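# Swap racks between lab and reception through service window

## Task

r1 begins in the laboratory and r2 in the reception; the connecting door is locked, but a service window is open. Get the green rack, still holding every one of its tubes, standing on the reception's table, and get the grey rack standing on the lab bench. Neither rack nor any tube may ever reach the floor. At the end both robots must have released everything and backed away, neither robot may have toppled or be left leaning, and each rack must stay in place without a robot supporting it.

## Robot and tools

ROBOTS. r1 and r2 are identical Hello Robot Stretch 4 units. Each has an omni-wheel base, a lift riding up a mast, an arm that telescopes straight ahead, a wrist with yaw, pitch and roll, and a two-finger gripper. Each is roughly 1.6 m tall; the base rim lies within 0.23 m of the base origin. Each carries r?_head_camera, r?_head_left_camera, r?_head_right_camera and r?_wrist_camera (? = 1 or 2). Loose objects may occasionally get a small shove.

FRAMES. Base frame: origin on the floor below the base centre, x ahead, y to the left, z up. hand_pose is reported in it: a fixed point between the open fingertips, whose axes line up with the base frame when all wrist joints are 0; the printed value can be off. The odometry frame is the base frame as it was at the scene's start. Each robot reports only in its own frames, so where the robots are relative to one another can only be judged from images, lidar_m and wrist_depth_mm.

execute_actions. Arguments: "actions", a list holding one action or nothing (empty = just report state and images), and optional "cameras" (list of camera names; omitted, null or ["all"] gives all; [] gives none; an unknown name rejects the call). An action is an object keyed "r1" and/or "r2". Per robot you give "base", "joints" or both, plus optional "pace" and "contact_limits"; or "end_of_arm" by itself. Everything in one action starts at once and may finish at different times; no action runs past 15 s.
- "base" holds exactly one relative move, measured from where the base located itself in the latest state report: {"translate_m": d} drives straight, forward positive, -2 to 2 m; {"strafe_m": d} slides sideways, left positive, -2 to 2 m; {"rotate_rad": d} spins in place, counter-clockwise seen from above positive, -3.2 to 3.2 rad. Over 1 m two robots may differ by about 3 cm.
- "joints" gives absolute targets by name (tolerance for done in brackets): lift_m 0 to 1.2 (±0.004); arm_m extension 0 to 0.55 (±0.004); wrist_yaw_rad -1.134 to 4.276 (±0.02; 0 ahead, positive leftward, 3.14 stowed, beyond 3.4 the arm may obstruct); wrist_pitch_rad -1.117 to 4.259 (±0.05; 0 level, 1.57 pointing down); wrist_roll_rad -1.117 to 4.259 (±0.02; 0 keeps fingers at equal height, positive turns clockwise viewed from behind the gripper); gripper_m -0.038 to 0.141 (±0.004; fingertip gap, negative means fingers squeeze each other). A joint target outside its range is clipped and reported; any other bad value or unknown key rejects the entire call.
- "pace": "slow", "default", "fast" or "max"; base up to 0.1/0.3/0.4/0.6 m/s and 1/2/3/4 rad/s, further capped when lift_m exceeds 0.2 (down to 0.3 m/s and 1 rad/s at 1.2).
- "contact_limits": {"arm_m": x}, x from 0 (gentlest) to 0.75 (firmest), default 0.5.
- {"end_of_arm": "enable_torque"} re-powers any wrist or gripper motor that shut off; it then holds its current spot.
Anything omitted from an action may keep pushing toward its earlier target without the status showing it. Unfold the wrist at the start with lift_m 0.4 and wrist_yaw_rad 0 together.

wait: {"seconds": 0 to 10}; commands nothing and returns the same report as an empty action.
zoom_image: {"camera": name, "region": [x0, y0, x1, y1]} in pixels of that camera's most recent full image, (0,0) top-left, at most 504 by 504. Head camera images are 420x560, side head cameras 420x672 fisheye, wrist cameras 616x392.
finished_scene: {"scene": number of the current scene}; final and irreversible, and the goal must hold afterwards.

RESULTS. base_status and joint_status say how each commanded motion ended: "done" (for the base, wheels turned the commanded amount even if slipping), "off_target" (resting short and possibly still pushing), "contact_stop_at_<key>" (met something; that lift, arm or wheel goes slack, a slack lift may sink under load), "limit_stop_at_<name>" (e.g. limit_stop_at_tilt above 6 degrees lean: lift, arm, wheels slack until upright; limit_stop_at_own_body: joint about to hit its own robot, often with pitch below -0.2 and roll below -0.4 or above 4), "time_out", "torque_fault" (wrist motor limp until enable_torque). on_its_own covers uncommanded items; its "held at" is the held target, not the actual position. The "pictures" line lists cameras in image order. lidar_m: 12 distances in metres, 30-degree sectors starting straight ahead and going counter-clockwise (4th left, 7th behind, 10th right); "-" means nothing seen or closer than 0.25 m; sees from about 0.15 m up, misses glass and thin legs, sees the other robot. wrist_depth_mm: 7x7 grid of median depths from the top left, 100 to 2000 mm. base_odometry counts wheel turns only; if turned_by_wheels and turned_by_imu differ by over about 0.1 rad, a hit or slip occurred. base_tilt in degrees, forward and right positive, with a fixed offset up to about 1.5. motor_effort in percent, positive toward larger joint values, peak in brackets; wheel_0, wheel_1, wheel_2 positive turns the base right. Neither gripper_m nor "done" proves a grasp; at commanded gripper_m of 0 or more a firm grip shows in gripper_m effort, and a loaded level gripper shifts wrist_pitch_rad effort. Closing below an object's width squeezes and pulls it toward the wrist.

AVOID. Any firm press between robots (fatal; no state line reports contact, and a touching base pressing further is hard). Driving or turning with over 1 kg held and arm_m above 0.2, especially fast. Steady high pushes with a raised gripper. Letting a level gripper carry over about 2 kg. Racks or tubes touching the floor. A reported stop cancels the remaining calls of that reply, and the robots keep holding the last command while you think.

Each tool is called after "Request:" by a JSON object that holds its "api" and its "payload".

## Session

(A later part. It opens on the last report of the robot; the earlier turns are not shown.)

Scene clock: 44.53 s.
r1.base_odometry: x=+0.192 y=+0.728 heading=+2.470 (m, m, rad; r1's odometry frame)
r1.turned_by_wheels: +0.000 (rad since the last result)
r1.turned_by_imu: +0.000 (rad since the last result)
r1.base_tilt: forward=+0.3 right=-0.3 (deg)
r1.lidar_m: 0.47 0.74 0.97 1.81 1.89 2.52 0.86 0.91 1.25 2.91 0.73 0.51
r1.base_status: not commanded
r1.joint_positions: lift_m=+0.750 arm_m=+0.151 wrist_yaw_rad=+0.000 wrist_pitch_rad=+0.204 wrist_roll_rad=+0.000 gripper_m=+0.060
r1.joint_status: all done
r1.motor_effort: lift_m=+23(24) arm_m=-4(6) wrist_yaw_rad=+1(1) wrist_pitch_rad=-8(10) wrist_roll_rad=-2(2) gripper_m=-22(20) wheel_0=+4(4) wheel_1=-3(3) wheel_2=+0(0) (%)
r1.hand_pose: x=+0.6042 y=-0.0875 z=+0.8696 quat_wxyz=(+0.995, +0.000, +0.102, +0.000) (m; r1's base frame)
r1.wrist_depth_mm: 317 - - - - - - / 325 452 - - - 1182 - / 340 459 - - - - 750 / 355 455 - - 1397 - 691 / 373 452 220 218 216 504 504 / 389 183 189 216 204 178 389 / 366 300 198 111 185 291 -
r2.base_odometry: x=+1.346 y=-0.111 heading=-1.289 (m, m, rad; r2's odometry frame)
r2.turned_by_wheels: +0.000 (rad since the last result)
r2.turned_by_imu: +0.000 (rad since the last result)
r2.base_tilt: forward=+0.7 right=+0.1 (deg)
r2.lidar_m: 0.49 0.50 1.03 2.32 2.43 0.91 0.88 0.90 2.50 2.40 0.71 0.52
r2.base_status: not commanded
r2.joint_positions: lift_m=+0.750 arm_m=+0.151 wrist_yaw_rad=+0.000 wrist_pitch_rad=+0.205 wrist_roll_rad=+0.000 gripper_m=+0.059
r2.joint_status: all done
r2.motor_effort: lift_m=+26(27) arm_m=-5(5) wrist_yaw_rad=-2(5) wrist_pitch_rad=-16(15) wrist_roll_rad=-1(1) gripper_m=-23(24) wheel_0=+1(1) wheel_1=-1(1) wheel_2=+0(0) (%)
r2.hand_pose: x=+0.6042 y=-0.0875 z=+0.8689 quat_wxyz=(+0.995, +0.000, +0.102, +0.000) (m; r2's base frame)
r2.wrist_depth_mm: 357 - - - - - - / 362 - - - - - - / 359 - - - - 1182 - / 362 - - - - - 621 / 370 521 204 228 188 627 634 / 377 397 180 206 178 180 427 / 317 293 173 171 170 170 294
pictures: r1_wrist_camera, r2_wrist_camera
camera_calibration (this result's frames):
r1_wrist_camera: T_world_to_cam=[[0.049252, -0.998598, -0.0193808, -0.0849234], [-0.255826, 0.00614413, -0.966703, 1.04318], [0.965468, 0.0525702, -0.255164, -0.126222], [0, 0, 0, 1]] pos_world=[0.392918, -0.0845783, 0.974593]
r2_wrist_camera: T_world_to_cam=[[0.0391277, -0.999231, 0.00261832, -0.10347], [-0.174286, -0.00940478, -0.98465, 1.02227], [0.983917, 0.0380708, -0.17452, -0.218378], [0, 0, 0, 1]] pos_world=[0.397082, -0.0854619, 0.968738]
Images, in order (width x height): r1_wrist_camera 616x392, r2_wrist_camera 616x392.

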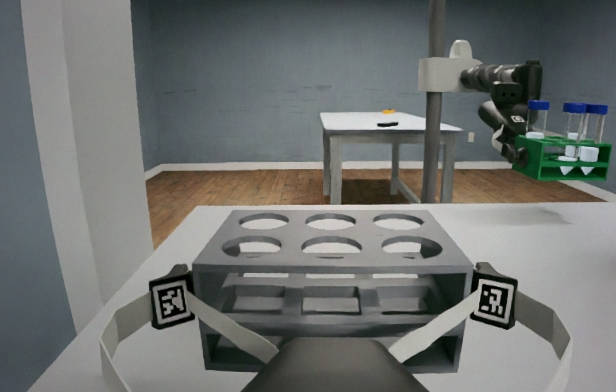

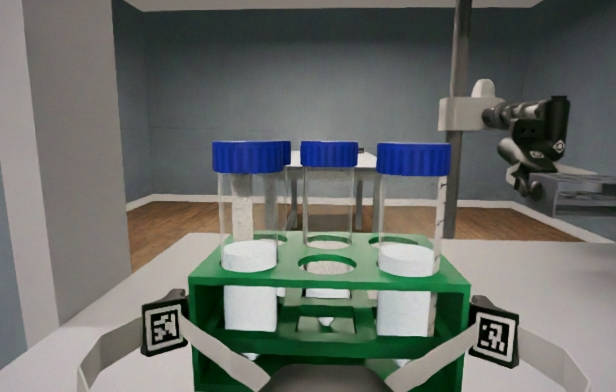

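Request:
{"api": "execute_actions", "payload": {"actions": [{"r1":{"base":{"rotate_rad":-2.71},"joints":{"arm_m":0.1}},"r2":{"base":{"rotate_rad":-2.8},"joints":{"arm_m":0.1}}}], "cameras": ["r1_head_camera","r2_head_camera"]}}

Scene clock: 47.43 s.
r1.base_odometry: x=+0.192 y=+0.728 heading=-0.239 (m, m, rad; r1's odometry frame)
r1.turned_by_wheels: -2.709 (rad since the last result)
r1.turned_by_imu: -2.776 (rad since the last result)
r1.base_tilt: forward=+0.5 right=-0.4 (deg)
r1.lidar_m: 0.52 1.11 2.90 0.84 0.56 0.48 0.50 0.91 1.80 1.85 2.29 3.54
r1.base_status: done
r1.joint_positions: lift_m=+0.750 arm_m=+0.101 wrist_yaw_rad=+0.000 wrist_pitch_rad=+0.204 wrist_roll_rad=+0.000 gripper_m=+0.060
r1.joint_status: all done
r1.motor_effort: lift_m=+23(23) arm_m=-4(6) wrist_yaw_rad=+1(2) wrist_pitch_rad=-11(10) wrist_roll_rad=-2(1) gripper_m=-18(21) wheel_0=+5(9) wheel_1=+3(11) wheel_2=+3(7) (%)
r1.hand_pose: x=+0.5542 y=-0.0875 z=+0.8696 quat_wxyz=(+0.995, +0.000, +0.102, +0.000) (m; r1's base frame)
r1.wrist_depth_mm: - - - - - - - / - - - - - - - / - - - 1708 1661 - - / - 891 809 798 878 - - / - - 220 218 216 - - / 1756 184 189 217 204 178 1808 / 1430 1138 198 111 185 1397 -
r2.base_odometry: x=+1.346 y=-0.111 heading=+2.195 (m, m, rad; r2's odometry frame)
r2.turned_by_wheels: -2.800 (rad since the last result)
r2.turned_by_imu: -2.782 (rad since the last result)
r2.base_tilt: forward=+0.7 right=+0.0 (deg)
r2.lidar_m: 0.49 2.65 2.39 0.92 0.55 0.49 0.50 0.89 1.76 2.34 2.83 0.87
r2.base_status: done
r2.joint_positions: lift_m=+0.750 arm_m=+0.101 wrist_yaw_rad=+0.000 wrist_pitch_rad=+0.205 wrist_roll_rad=+0.000 gripper_m=+0.059
r2.joint_status: all done
r2.motor_effort: lift_m=+26(26) arm_m=-5(5) wrist_yaw_rad=+0(5) wrist_pitch_rad=-16(16) wrist_roll_rad=-2(2) gripper_m=-23(22) wheel_0=+1(8) wheel_1=+1(9) wheel_2=+1(8) (%)
r2.hand_pose: x=+0.5543 y=-0.0875 z=+0.8690 quat_wxyz=(+0.995, +0.000, +0.102, +0.000) (m; r2's base frame)
r2.wrist_depth_mm: - - - - - - - / - - - - - - - / - - - - - - - / - - - - 991 1182 1205 / - - 204 227 183 627 627 / 1983 1863 180 207 178 181 492 / 1499 1397 173 171 170 170 1138
pictures: r1_head_camera, r2_head_camera
Images, in order (width x height): r1_head_camera 420x560, r2_head_camera 420x560.

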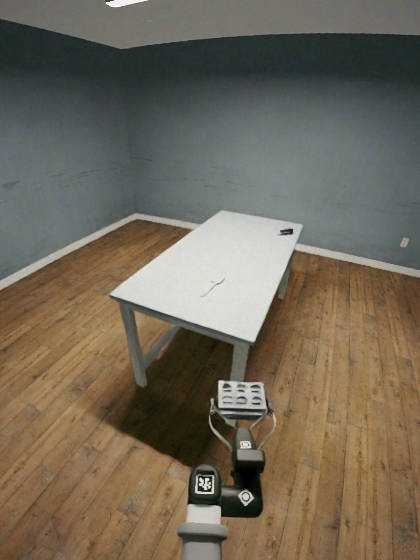

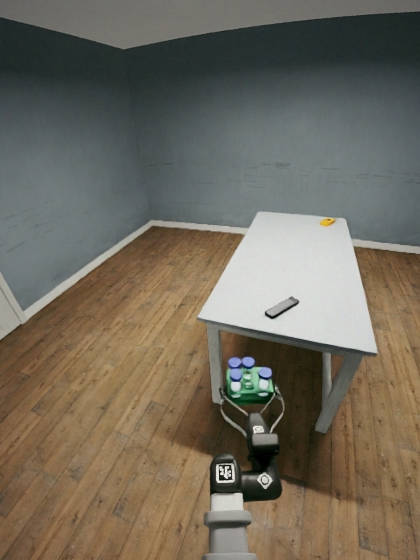

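Request:
{"api": "execute_actions", "payload": {"actions": [{"r1":{"base":{"translate_m":0.25},"joints":{"arm_m":0.37,"lift_m":0.72}},"r2":{"base":{"translate_m":0.4},"joints":{"arm_m":0.42,"wrist_yaw_rad":-0.35}}}], "cameras": ["r1_head_camera","r1_wrist_camera","r2_head_camera","r2_wrist_camera"]}}

Scene clock: 50.50 s.
r1.base_odometry: x=+0.435 y=+0.669 heading=-0.239 (m, m, rad; r1's odometry frame)
r1.turned_by_wheels: +0.001 (rad since the last result)
r1.turned_by_imu: +0.001 (rad since the last result)
r1.base_tilt: forward=+0.3 right=-0.3 (deg)
r1.lidar_m: 0.63 0.82 2.82 1.63 0.84 0.71 0.76 1.17 1.90 1.93 2.42 0.71
r1.base_status: done
r1.joint_positions: lift_m=+0.720 arm_m=+0.369 wrist_yaw_rad=+0.000 wrist_pitch_rad=+0.204 wrist_roll_rad=+0.000 gripper_m=+0.060
r1.joint_status: all done
r1.motor_effort: lift_m=+19(20) arm_m=+5(5) wrist_yaw_rad=-1(1) wrist_pitch_rad=-9(10) wrist_roll_rad=-1(1) gripper_m=-20(22) wheel_0=+3(8) wheel_1=+4(10) wheel_2=+0(10) (%)
r1.hand_pose: x=+0.8227 y=-0.0874 z=+0.8400 quat_wxyz=(+0.995, +0.000, +0.102, +0.000) (m; r1's base frame)
r1.wrist_depth_mm: - - - - - - - / - - - - - - - / - - - 1430 1430 - - / - 683 683 676 676 668 - / 439 445 220 218 216 430 - / 320 184 189 217 204 178 1618 / 260 255 197 111 185 248 -
r2.base_odometry: x=+1.113 y=+0.213 heading=+2.195 (m, m, rad; r2's odometry frame)
r2.turned_by_wheels: +0.001 (rad since the last result)
r2.turned_by_imu: +0.002 (rad since the last result)
r2.base_tilt: forward=+0.7 right=+0.0 (deg)
r2.lidar_m: 0.49 2.50 2.24 1.90 0.97 0.86 0.88 1.33 2.45 2.45 0.53 0.48
r2.base_status: done
r2.joint_positions: lift_m=+0.750 arm_m=+0.419 wrist_yaw_rad=-0.350 wrist_pitch_rad=+0.205 wrist_roll_rad=+0.000 gripper_m=+0.059
r2.joint_status: all done
r2.motor_effort: lift_m=+26(26) arm_m=+5(7) wrist_yaw_rad=-3(7) wrist_pitch_rad=-15(16) wrist_roll_rad=-2(2) gripper_m=-23(24) wheel_0=+3(8) wheel_1=+3(7) wheel_2=+1(10) (%)
r2.hand_pose: x=+0.8254 y=-0.1789 z=+0.8690 quat_wxyz=(+0.980, +0.018, +0.101, -0.173) (m; r2's base frame)
r2.wrist_depth_mm: - - - - - - - / - - - - - - - / - - - - - - - / - - - 1160 991 1182 - / - - 203 227 189 627 634 / 1983 1863 181 207 178 180 427 / 1537 290 173 171 170 170 293
pictures: r1_head_camera, r1_wrist_camera, r2_head_camera, r2_wrist_camera
camera_calibration (this result's frames):
r1_wrist_camera: T_world_to_cam=[[0.0495993, -0.998581, -0.0193662, -0.0964573], [-0.255698, 0.00604812, -0.966738, 1.07036], [0.965483, 0.0529014, -0.255036, -0.344809], [0, 0, 0, 1]] pos_world=[0.61138, -0.0845533, 0.944949]
r2_wrist_camera: T_world_to_cam=[[-0.305455, -0.952203, 0.00268468, 0.0892839], [-0.166935, 0.0507745, -0.98466, 1.06471], [0.937459, -0.301218, -0.174465, -0.454894], [0, 0, 0, 1]] pos_world=[0.631455, -0.106066, 0.968776]
Images, in order (width x height): r1_head_camera 420x560, r1_wrist_camera 616x392, r2_head_camera 420x560, r2_wrist_camera 616x392.

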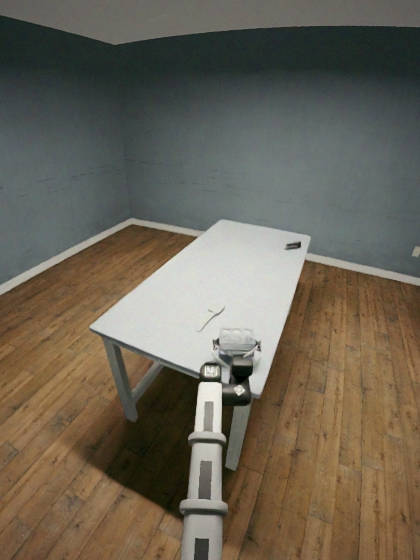

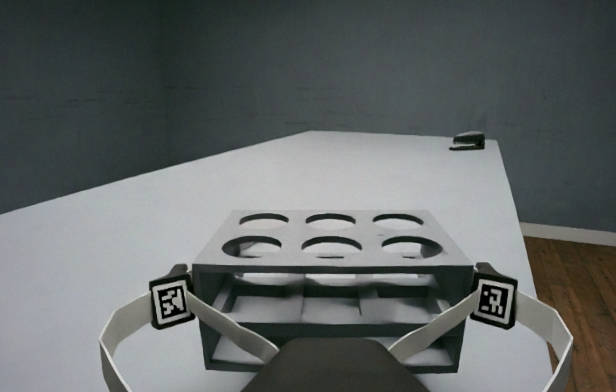

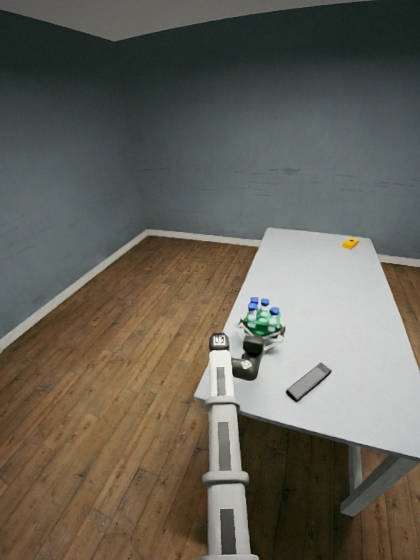

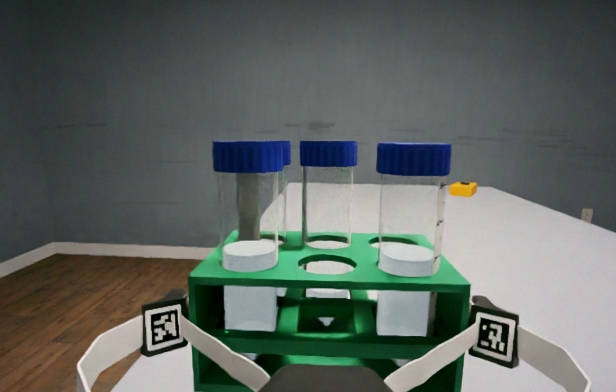

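Request:
{"api": "execute_actions", "payload": {"actions": [{"r1":{"base":{"strafe_m":0.015},"joints":{"lift_m":0.68}},"r2":{"base":{"strafe_m":-0.04},"joints":{"lift_m":0.676}}}], "cameras": []}}

Request:
{"api": "execute_actions", "payload": {"actions": [{"r1":{"joints":{"gripper_m":0.141}},"r2":{"joints":{"gripper_m":0.141}}}], "cameras": ["r1_wrist_camera","r2_wrist_camera","r2_head_camera"]}}

Scene clock: 52.03 s.
r1.base_odometry: x=+0.439 y=+0.683 heading=-0.239 (m, m, rad; r1's odometry frame)
r1.turned_by_wheels: +0.000 (rad since the last result)
r1.turned_by_imu: +0.000 (rad since the last result)
r1.base_tilt: forward=+0.4 right=-0.4 (deg)
r1.lidar_m: 0.68 0.83 2.81 1.61 0.80 0.72 0.75 1.21 1.90 1.90 2.40 0.64
r1.base_status: done
r1.joint_positions: lift_m=+0.680 arm_m=+0.369 wrist_yaw_rad=+0.000 wrist_pitch_rad=+0.204 wrist_roll_rad=+0.000 gripper_m=+0.060
r1.joint_status: all done
r1.motor_effort: lift_m=+18(22) arm_m=+4(4) wrist_yaw_rad=+0(1) wrist_pitch_rad=-8(8) wrist_roll_rad=-2(1) gripper_m=-22(20) wheel_0=-5(10) wheel_1=+3(10) wheel_2=+0(1) (%)
r1.hand_pose: x=+0.8227 y=-0.0874 z=+0.8000 quat_wxyz=(+0.995, +0.000, +0.102, +0.000) (m; r1's base frame)
r1.wrist_depth_mm: - - - - - - - / - - - - - - - / - - - 1098 1098 1160 - / 539 535 525 504 521 512 - / 342 343 220 218 216 330 387 / 249 184 189 216 204 178 256 / 202 197 190 111 185 193 -
r2.base_odometry: x=+1.145 y=+0.237 heading=+2.195 (m, m, rad; r2's odometry frame)
r2.turned_by_wheels: +0.000 (rad since the last result)
r2.turned_by_imu: +0.001 (rad since the last result)
r2.base_tilt: forward=+0.4 right=+0.1 (deg)
r2.lidar_m: 0.47 2.55 2.28 1.93 1.00 0.87 0.91 1.36 2.40 2.42 0.55 0.49
r2.base_status: done
r2.joint_positions: lift_m=+0.676 arm_m=+0.419 wrist_yaw_rad=-0.350 wrist_pitch_rad=+0.205 wrist_roll_rad=+0.000 gripper_m=+0.059
r2.joint_status: all done
r2.motor_effort: lift_m=+15(24) arm_m=+5(5) wrist_yaw_rad=-3(4) wrist_pitch_rad=-16(15) wrist_roll_rad=-2(2) gripper_m=-23(23) wheel_0=+1(11) wheel_1=-1(8) wheel_2=+0(1) (%)
r2.hand_pose: x=+0.8253 y=-0.1790 z=+0.7958 quat_wxyz=(+0.980, +0.018, +0.101, -0.173) (m; r2's base frame)
r2.wrist_depth_mm: - - - - - - - / - - - - - - - / - - - - - - - / - - - 732 634 759 768 / - - 205 227 188 399 402 / 281 250 180 206 178 180 272 / 200 184 173 172 170 170 168
pictures: none
No camera images: the call's "cameras" was empty. Leave "cameras" out to get every camera's image.

Scene clock: 53.87 s.
r1.base_odometry: x=+0.439 y=+0.683 heading=-0.239 (m, m, rad; r1's odometry frame)
r1.turned_by_wheels: +0.000 (rad since the last result)
r1.turned_by_imu: +0.000 (rad since the last result)
r1.base_tilt: forward=+0.4 right=-0.3 (deg)
r1.lidar_m: 0.67 0.83 2.81 1.62 0.80 0.70 0.75 1.18 1.90 1.91 2.42 0.68
r1.base_status: not commanded
r1.joint_positions: lift_m=+0.680 arm_m=+0.369 wrist_yaw_rad=+0.000 wrist_pitch_rad=+0.202 wrist_roll_rad=+0.000 gripper_m=+0.141
r1.joint_status: all done
r1.motor_effort: lift_m=+18(18) arm_m=+4(4) wrist_yaw_rad=+0(0) wrist_pitch_rad=-4(10) wrist_roll_rad=-2(1) gripper_m=+1(19) wheel_0=-5(5) wheel_1=+3(3) wheel_2=+0(0) (%)
r1.hand_pose: x=+0.8228 y=-0.0874 z=+0.8005 quat_wxyz=(+0.995, +0.000, +0.101, +0.000) (m; r1's base frame)
r1.wrist_depth_mm: - - - - - - - / - - - - - - - / - - - 1138 1118 1160 - / 549 539 539 504 530 521 - / 345 347 232 239 229 338 392 / 251 241 210 224 202 201 251 / 204 199 210 111 199 197 -
r2.base_odometry: x=+1.145 y=+0.237 heading=+2.195 (m, m, rad; r2's odometry frame)
r2.turned_by_wheels: +0.000 (rad since the last result)
r2.turned_by_imu: +0.000 (rad since the last result)
r2.base_tilt: forward=+0.5 right=+0.2 (deg)
r2.lidar_m: 0.50 2.54 2.27 1.92 1.00 0.88 0.88 1.36 2.41 2.44 0.54 0.48
r2.base_status: not commanded
r2.joint_positions: lift_m=+0.676 arm_m=+0.419 wrist_yaw_rad=-0.350 wrist_pitch_rad=+0.202 wrist_roll_rad=+0.000 gripper_m=+0.141
r2.joint_status: all done
r2.motor_effort: lift_m=+16(16) arm_m=+5(5) wrist_yaw_rad=-2(2) wrist_pitch_rad=-6(16) wrist_roll_rad=-2(2) gripper_m=+0(24) wheel_0=+1(1) wheel_1=-2(2) wheel_2=+0(0) (%)
r2.hand_pose: x=+0.8255 y=-0.1791 z=+0.7966 quat_wxyz=(+0.980, +0.018, +0.099, -0.173) (m; r2's base frame)
r2.wrist_depth_mm: - - - - - - - / - - - - - - - / - - - - - - - / - - - 647 654 778 798 / - - 223 224 201 410 410 / 1008 255 196 211 200 198 277 / 203 196 199 181 194 191 208
pictures: r1_wrist_camera, r2_head_camera, r2_wrist_camera
camera_calibration (this result's frames):
r1_wrist_camera: T_world_to_cam=[[0.0494697, -0.99859, -0.0192792, -0.0972368], [-0.25399, 0.00609032, -0.967188, 1.03116], [0.965941, 0.0527432, -0.253331, -0.356724], [0, 0, 0, 1]] pos_world=[0.61129, -0.084565, 0.905083]
r2_wrist_camera: T_world_to_cam=[[-0.305891, -0.952062, 0.00281509, 0.0896283], [-0.164097, 0.0498101, -0.985186, 0.99139], [0.937818, -0.301821, -0.171467, -0.470449], [0, 0, 0, 1]] pos_world=[0.631296, -0.106041, 0.895785]
Images, in order (width x height): r1_wrist_camera 616x392, r2_head_camera 420x560, r2_wrist_camera 616x392.

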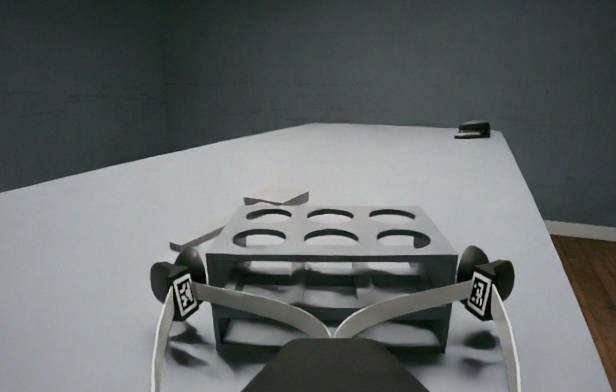

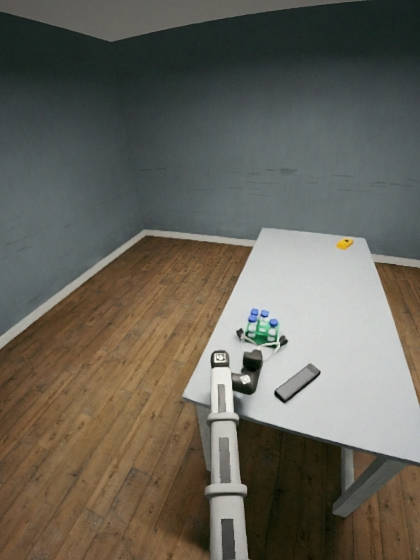

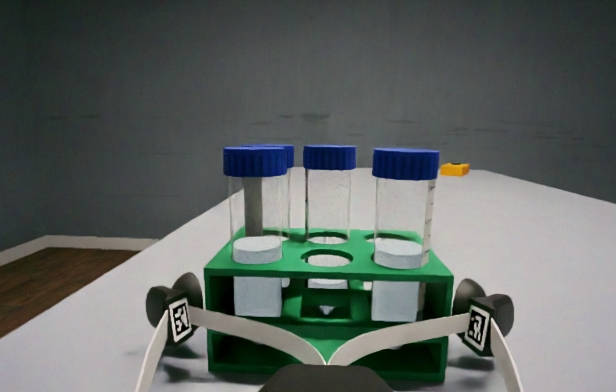

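Request:
{"api": "execute_actions", "payload": {"actions": [{"r1":{"joints":{"arm_m":0.25}},"r2":{"base":{"strafe_m":0.03},"joints":{"arm_m":0.335,"lift_m":0.70}}}], "cameras": ["r2_wrist_camera"]}}

Request:
{"api": "execute_actions", "payload": {"actions": [{"r1":{"base":{"translate_m":-0.15},"joints":{"arm_m":0,"lift_m":0.72},"pace":"max"},"r2":{"base":{"translate_m":-0.2},"joints":{"arm_m":0,"lift_m":0.76},"pace":"max"}}], "cameras": ["r1_head_camera","r1_wrist_camera","r2_head_camera","r2_wrist_camera"]}}

Scene clock: 55.40 s.
r1.base_odometry: x=+0.439 y=+0.683 heading=-0.239 (m, m, rad; r1's odometry frame)
r1.turned_by_wheels: +0.000 (rad since the last result)
r1.turned_by_imu: +0.000 (rad since the last result)
r1.base_tilt: forward=+0.4 right=-0.3 (deg)
r1.lidar_m: 0.69 0.80 2.80 1.62 0.79 0.71 0.75 1.18 1.90 1.91 2.42 0.79
r1.base_status: not commanded
r1.joint_positions: lift_m=+0.680 arm_m=+0.251 wrist_yaw_rad=+0.000 wrist_pitch_rad=+0.202 wrist_roll_rad=+0.000 gripper_m=+0.141
r1.joint_status: all done
r1.motor_effort: lift_m=+18(19) arm_m=-4(4) wrist_yaw_rad=+0(0) wrist_pitch_rad=-4(4) wrist_roll_rad=-2(1) gripper_m=+0(2) wheel_0=-5(5) wheel_1=+3(3) wheel_2=+0(0) (%)
r1.hand_pose: x=+0.7043 y=-0.0874 z=+0.8004 quat_wxyz=(+0.995, +0.000, +0.101, +0.000) (m; r1's base frame)
r1.wrist_depth_mm: - - - - - - - / - - - - - - - / - - 1182 1138 1118 - - / 544 539 508 355 382 585 - / 345 347 336 325 322 343 - / 382 282 233 256 231 226 1618 / 1308 1255 287 111 200 197 1308
r2.base_odometry: x=+1.121 y=+0.219 heading=+2.195 (m, m, rad; r2's odometry frame)
r2.turned_by_wheels: +0.000 (rad since the last result)
r2.turned_by_imu: +0.000 (rad since the last result)
r2.base_tilt: forward=+0.7 right=+0.1 (deg)
r2.lidar_m: 0.51 2.51 2.25 1.88 0.98 0.86 0.89 1.34 2.44 2.45 0.55 0.48
r2.base_status: done
r2.joint_positions: lift_m=+0.700 arm_m=+0.336 wrist_yaw_rad=-0.350 wrist_pitch_rad=+0.202 wrist_roll_rad=+0.000 gripper_m=+0.141
r2.joint_status: all done
r2.motor_effort: lift_m=+25(26) arm_m=-5(5) wrist_yaw_rad=-4(2) wrist_pitch_rad=-7(9) wrist_roll_rad=-1(1) gripper_m=-1(2) wheel_0=+0(9) wheel_1=+1(10) wheel_2=+0(1) (%)
r2.hand_pose: x=+0.7423 y=-0.1791 z=+0.8199 quat_wxyz=(+0.980, +0.018, +0.099, -0.173) (m; r2's base frame)
r2.wrist_depth_mm: - - - - - - - / - - - - - - - / - - - - - - - / - - - 668 778 931 - / - - 473 320 324 484 488 / 1921 301 217 296 290 202 327 / 240 233 244 199 236 236 247
pictures: r2_wrist_camera
camera_calibration (this result's frames):
r2_wrist_camera: T_world_to_cam=[[-0.305872, -0.952069, 0.00281506, 0.0641005], [-0.1641, 0.0498075, -0.985185, 1.00068], [0.937824, -0.301802, -0.171469, -0.388423], [0, 0, 0, 1]] pos_world=[0.548091, -0.10604, 0.919073]
Images, in order (width x height): r2_wrist_camera 616x392.

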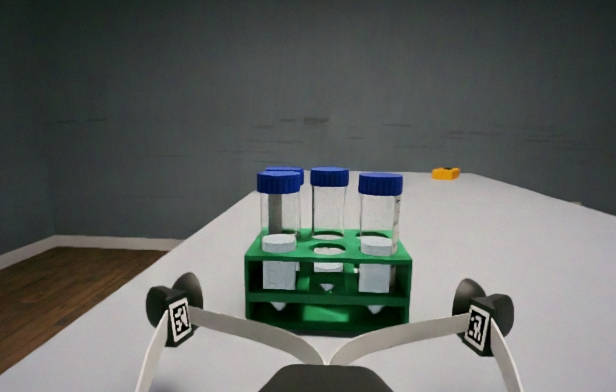

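Scene clock: 57.13 s.
r1.base_odometry: x=+0.293 y=+0.719 heading=-0.239 (m, m, rad; r1's odometry frame)
r1.turned_by_wheels: -0.001 (rad since the last result)
r1.turned_by_imu: +0.000 (rad since the last result)
r1.base_tilt: forward=+0.5 right=-0.2 (deg)
r1.lidar_m: 0.78 1.00 2.86 1.42 0.65 0.57 0.60 1.00 1.85 1.89 2.31 1.14
r1.base_status: done
r1.joint_positions: lift_m=+0.720 arm_m=+0.001 wrist_yaw_rad=+0.000 wrist_pitch_rad=+0.202 wrist_roll_rad=+0.000 gripper_m=+0.141
r1.joint_status: all done
r1.motor_effort: lift_m=+20(25) arm_m=-4(5) wrist_yaw_rad=+1(1) wrist_pitch_rad=-4(5) wrist_roll_rad=-1(1) gripper_m=+4(1) wheel_0=-3(11) wheel_1=-4(10) wheel_2=-2(12) (%)
r1.hand_pose: x=+0.4542 y=-0.0875 z=+0.8402 quat_wxyz=(+0.995, +0.000, +0.101, +0.000) (m; r1's base frame)
r1.wrist_depth_mm: - - - - - - - / - - - - - - - / - - - 1499 1464 - - / - 854 759 699 778 - - / - - - 715 - - - / 1756 991 1336 1661 668 1499 1708 / 1397 1160 1397 111 1366 1336 1366
r2.base_odometry: x=+1.238 y=+0.057 heading=+2.195 (m, m, rad; r2's odometry frame)
r2.turned_by_wheels: +0.000 (rad since the last result)
r2.turned_by_imu: +0.000 (rad since the last result)
r2.base_tilt: forward=+0.6 right=+0.0 (deg)
r2.lidar_m: 0.68 2.60 2.30 1.57 0.75 0.67 0.70 1.14 2.18 2.39 0.75 0.66
r2.base_status: done
r2.joint_positions: lift_m=+0.760 arm_m=+0.001 wrist_yaw_rad=-0.350 wrist_pitch_rad=+0.202 wrist_roll_rad=+0.000 gripper_m=+0.141
r2.joint_status: all done
r2.motor_effort: lift_m=+24(26) arm_m=-5(7) wrist_yaw_rad=-3(1) wrist_pitch_rad=-8(7) wrist_roll_rad=-1(2) gripper_m=-1(0) wheel_0=+0(5) wheel_1=-2(8) wheel_2=-2(11) (%)
r2.hand_pose: x=+0.4077 y=-0.1791 z=+0.8800 quat_wxyz=(+0.980, +0.018, +0.099, -0.173) (m; r2's base frame)
r2.wrist_depth_mm: - - - - - - - / - - - - - - - / - - - - - - - / - - 1255 1281 1308 - - / - 661 668 634 683 691 - / 1921 517 217 525 492 202 496 / 1576 569 1576 349 1464 1430 976
pictures: r1_head_camera, r1_wrist_camera, r2_head_camera, r2_wrist_camera
camera_calibration (this result's frames):
r1_wrist_camera: T_world_to_cam=[[0.04904, -0.99861, -0.0193021, -0.0781447], [-0.254433, 0.00619776, -0.967071, 0.976064], [0.965846, 0.0523362, -0.253775, 0.00973485], [0, 0, 0, 1]] pos_world=[0.242772, -0.084595, 0.944885]
r2_wrist_camera: T_world_to_cam=[[-0.305947, -0.952044, 0.00282392, -0.0383951], [-0.164259, 0.0498638, -0.985156, 1.00499], [0.937772, -0.30187, -0.171637, -0.0641968], [0, 0, 0, 1]] pos_world=[0.213533, -0.106045, 0.97916]
Images, in order (width x height): r1_head_camera 420x560, r1_wrist_camera 616x392, r2_head_camera 420x560, r2_wrist_camera 616x392.

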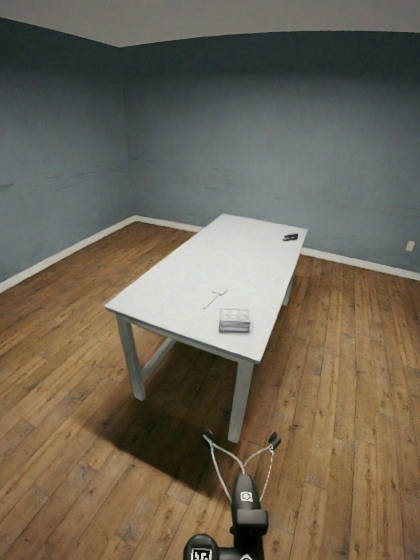

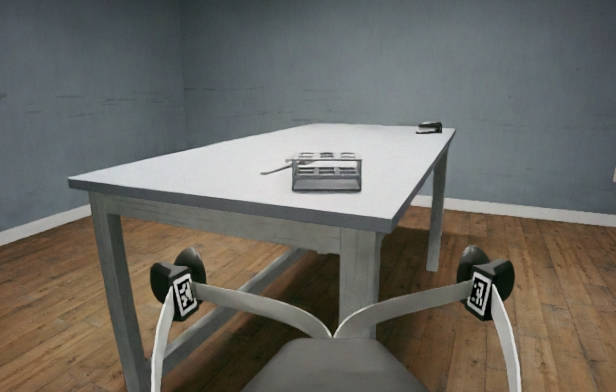

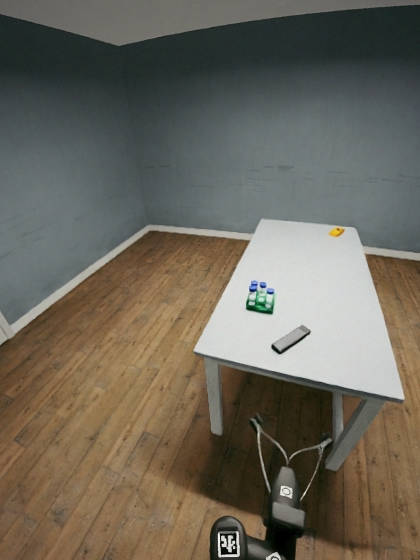

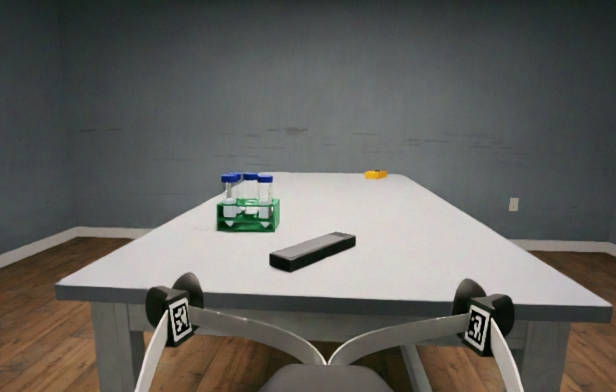

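Request:
{"api": "finished_scene", "payload": {"scene": 1}}

The scene is finished: the task was done.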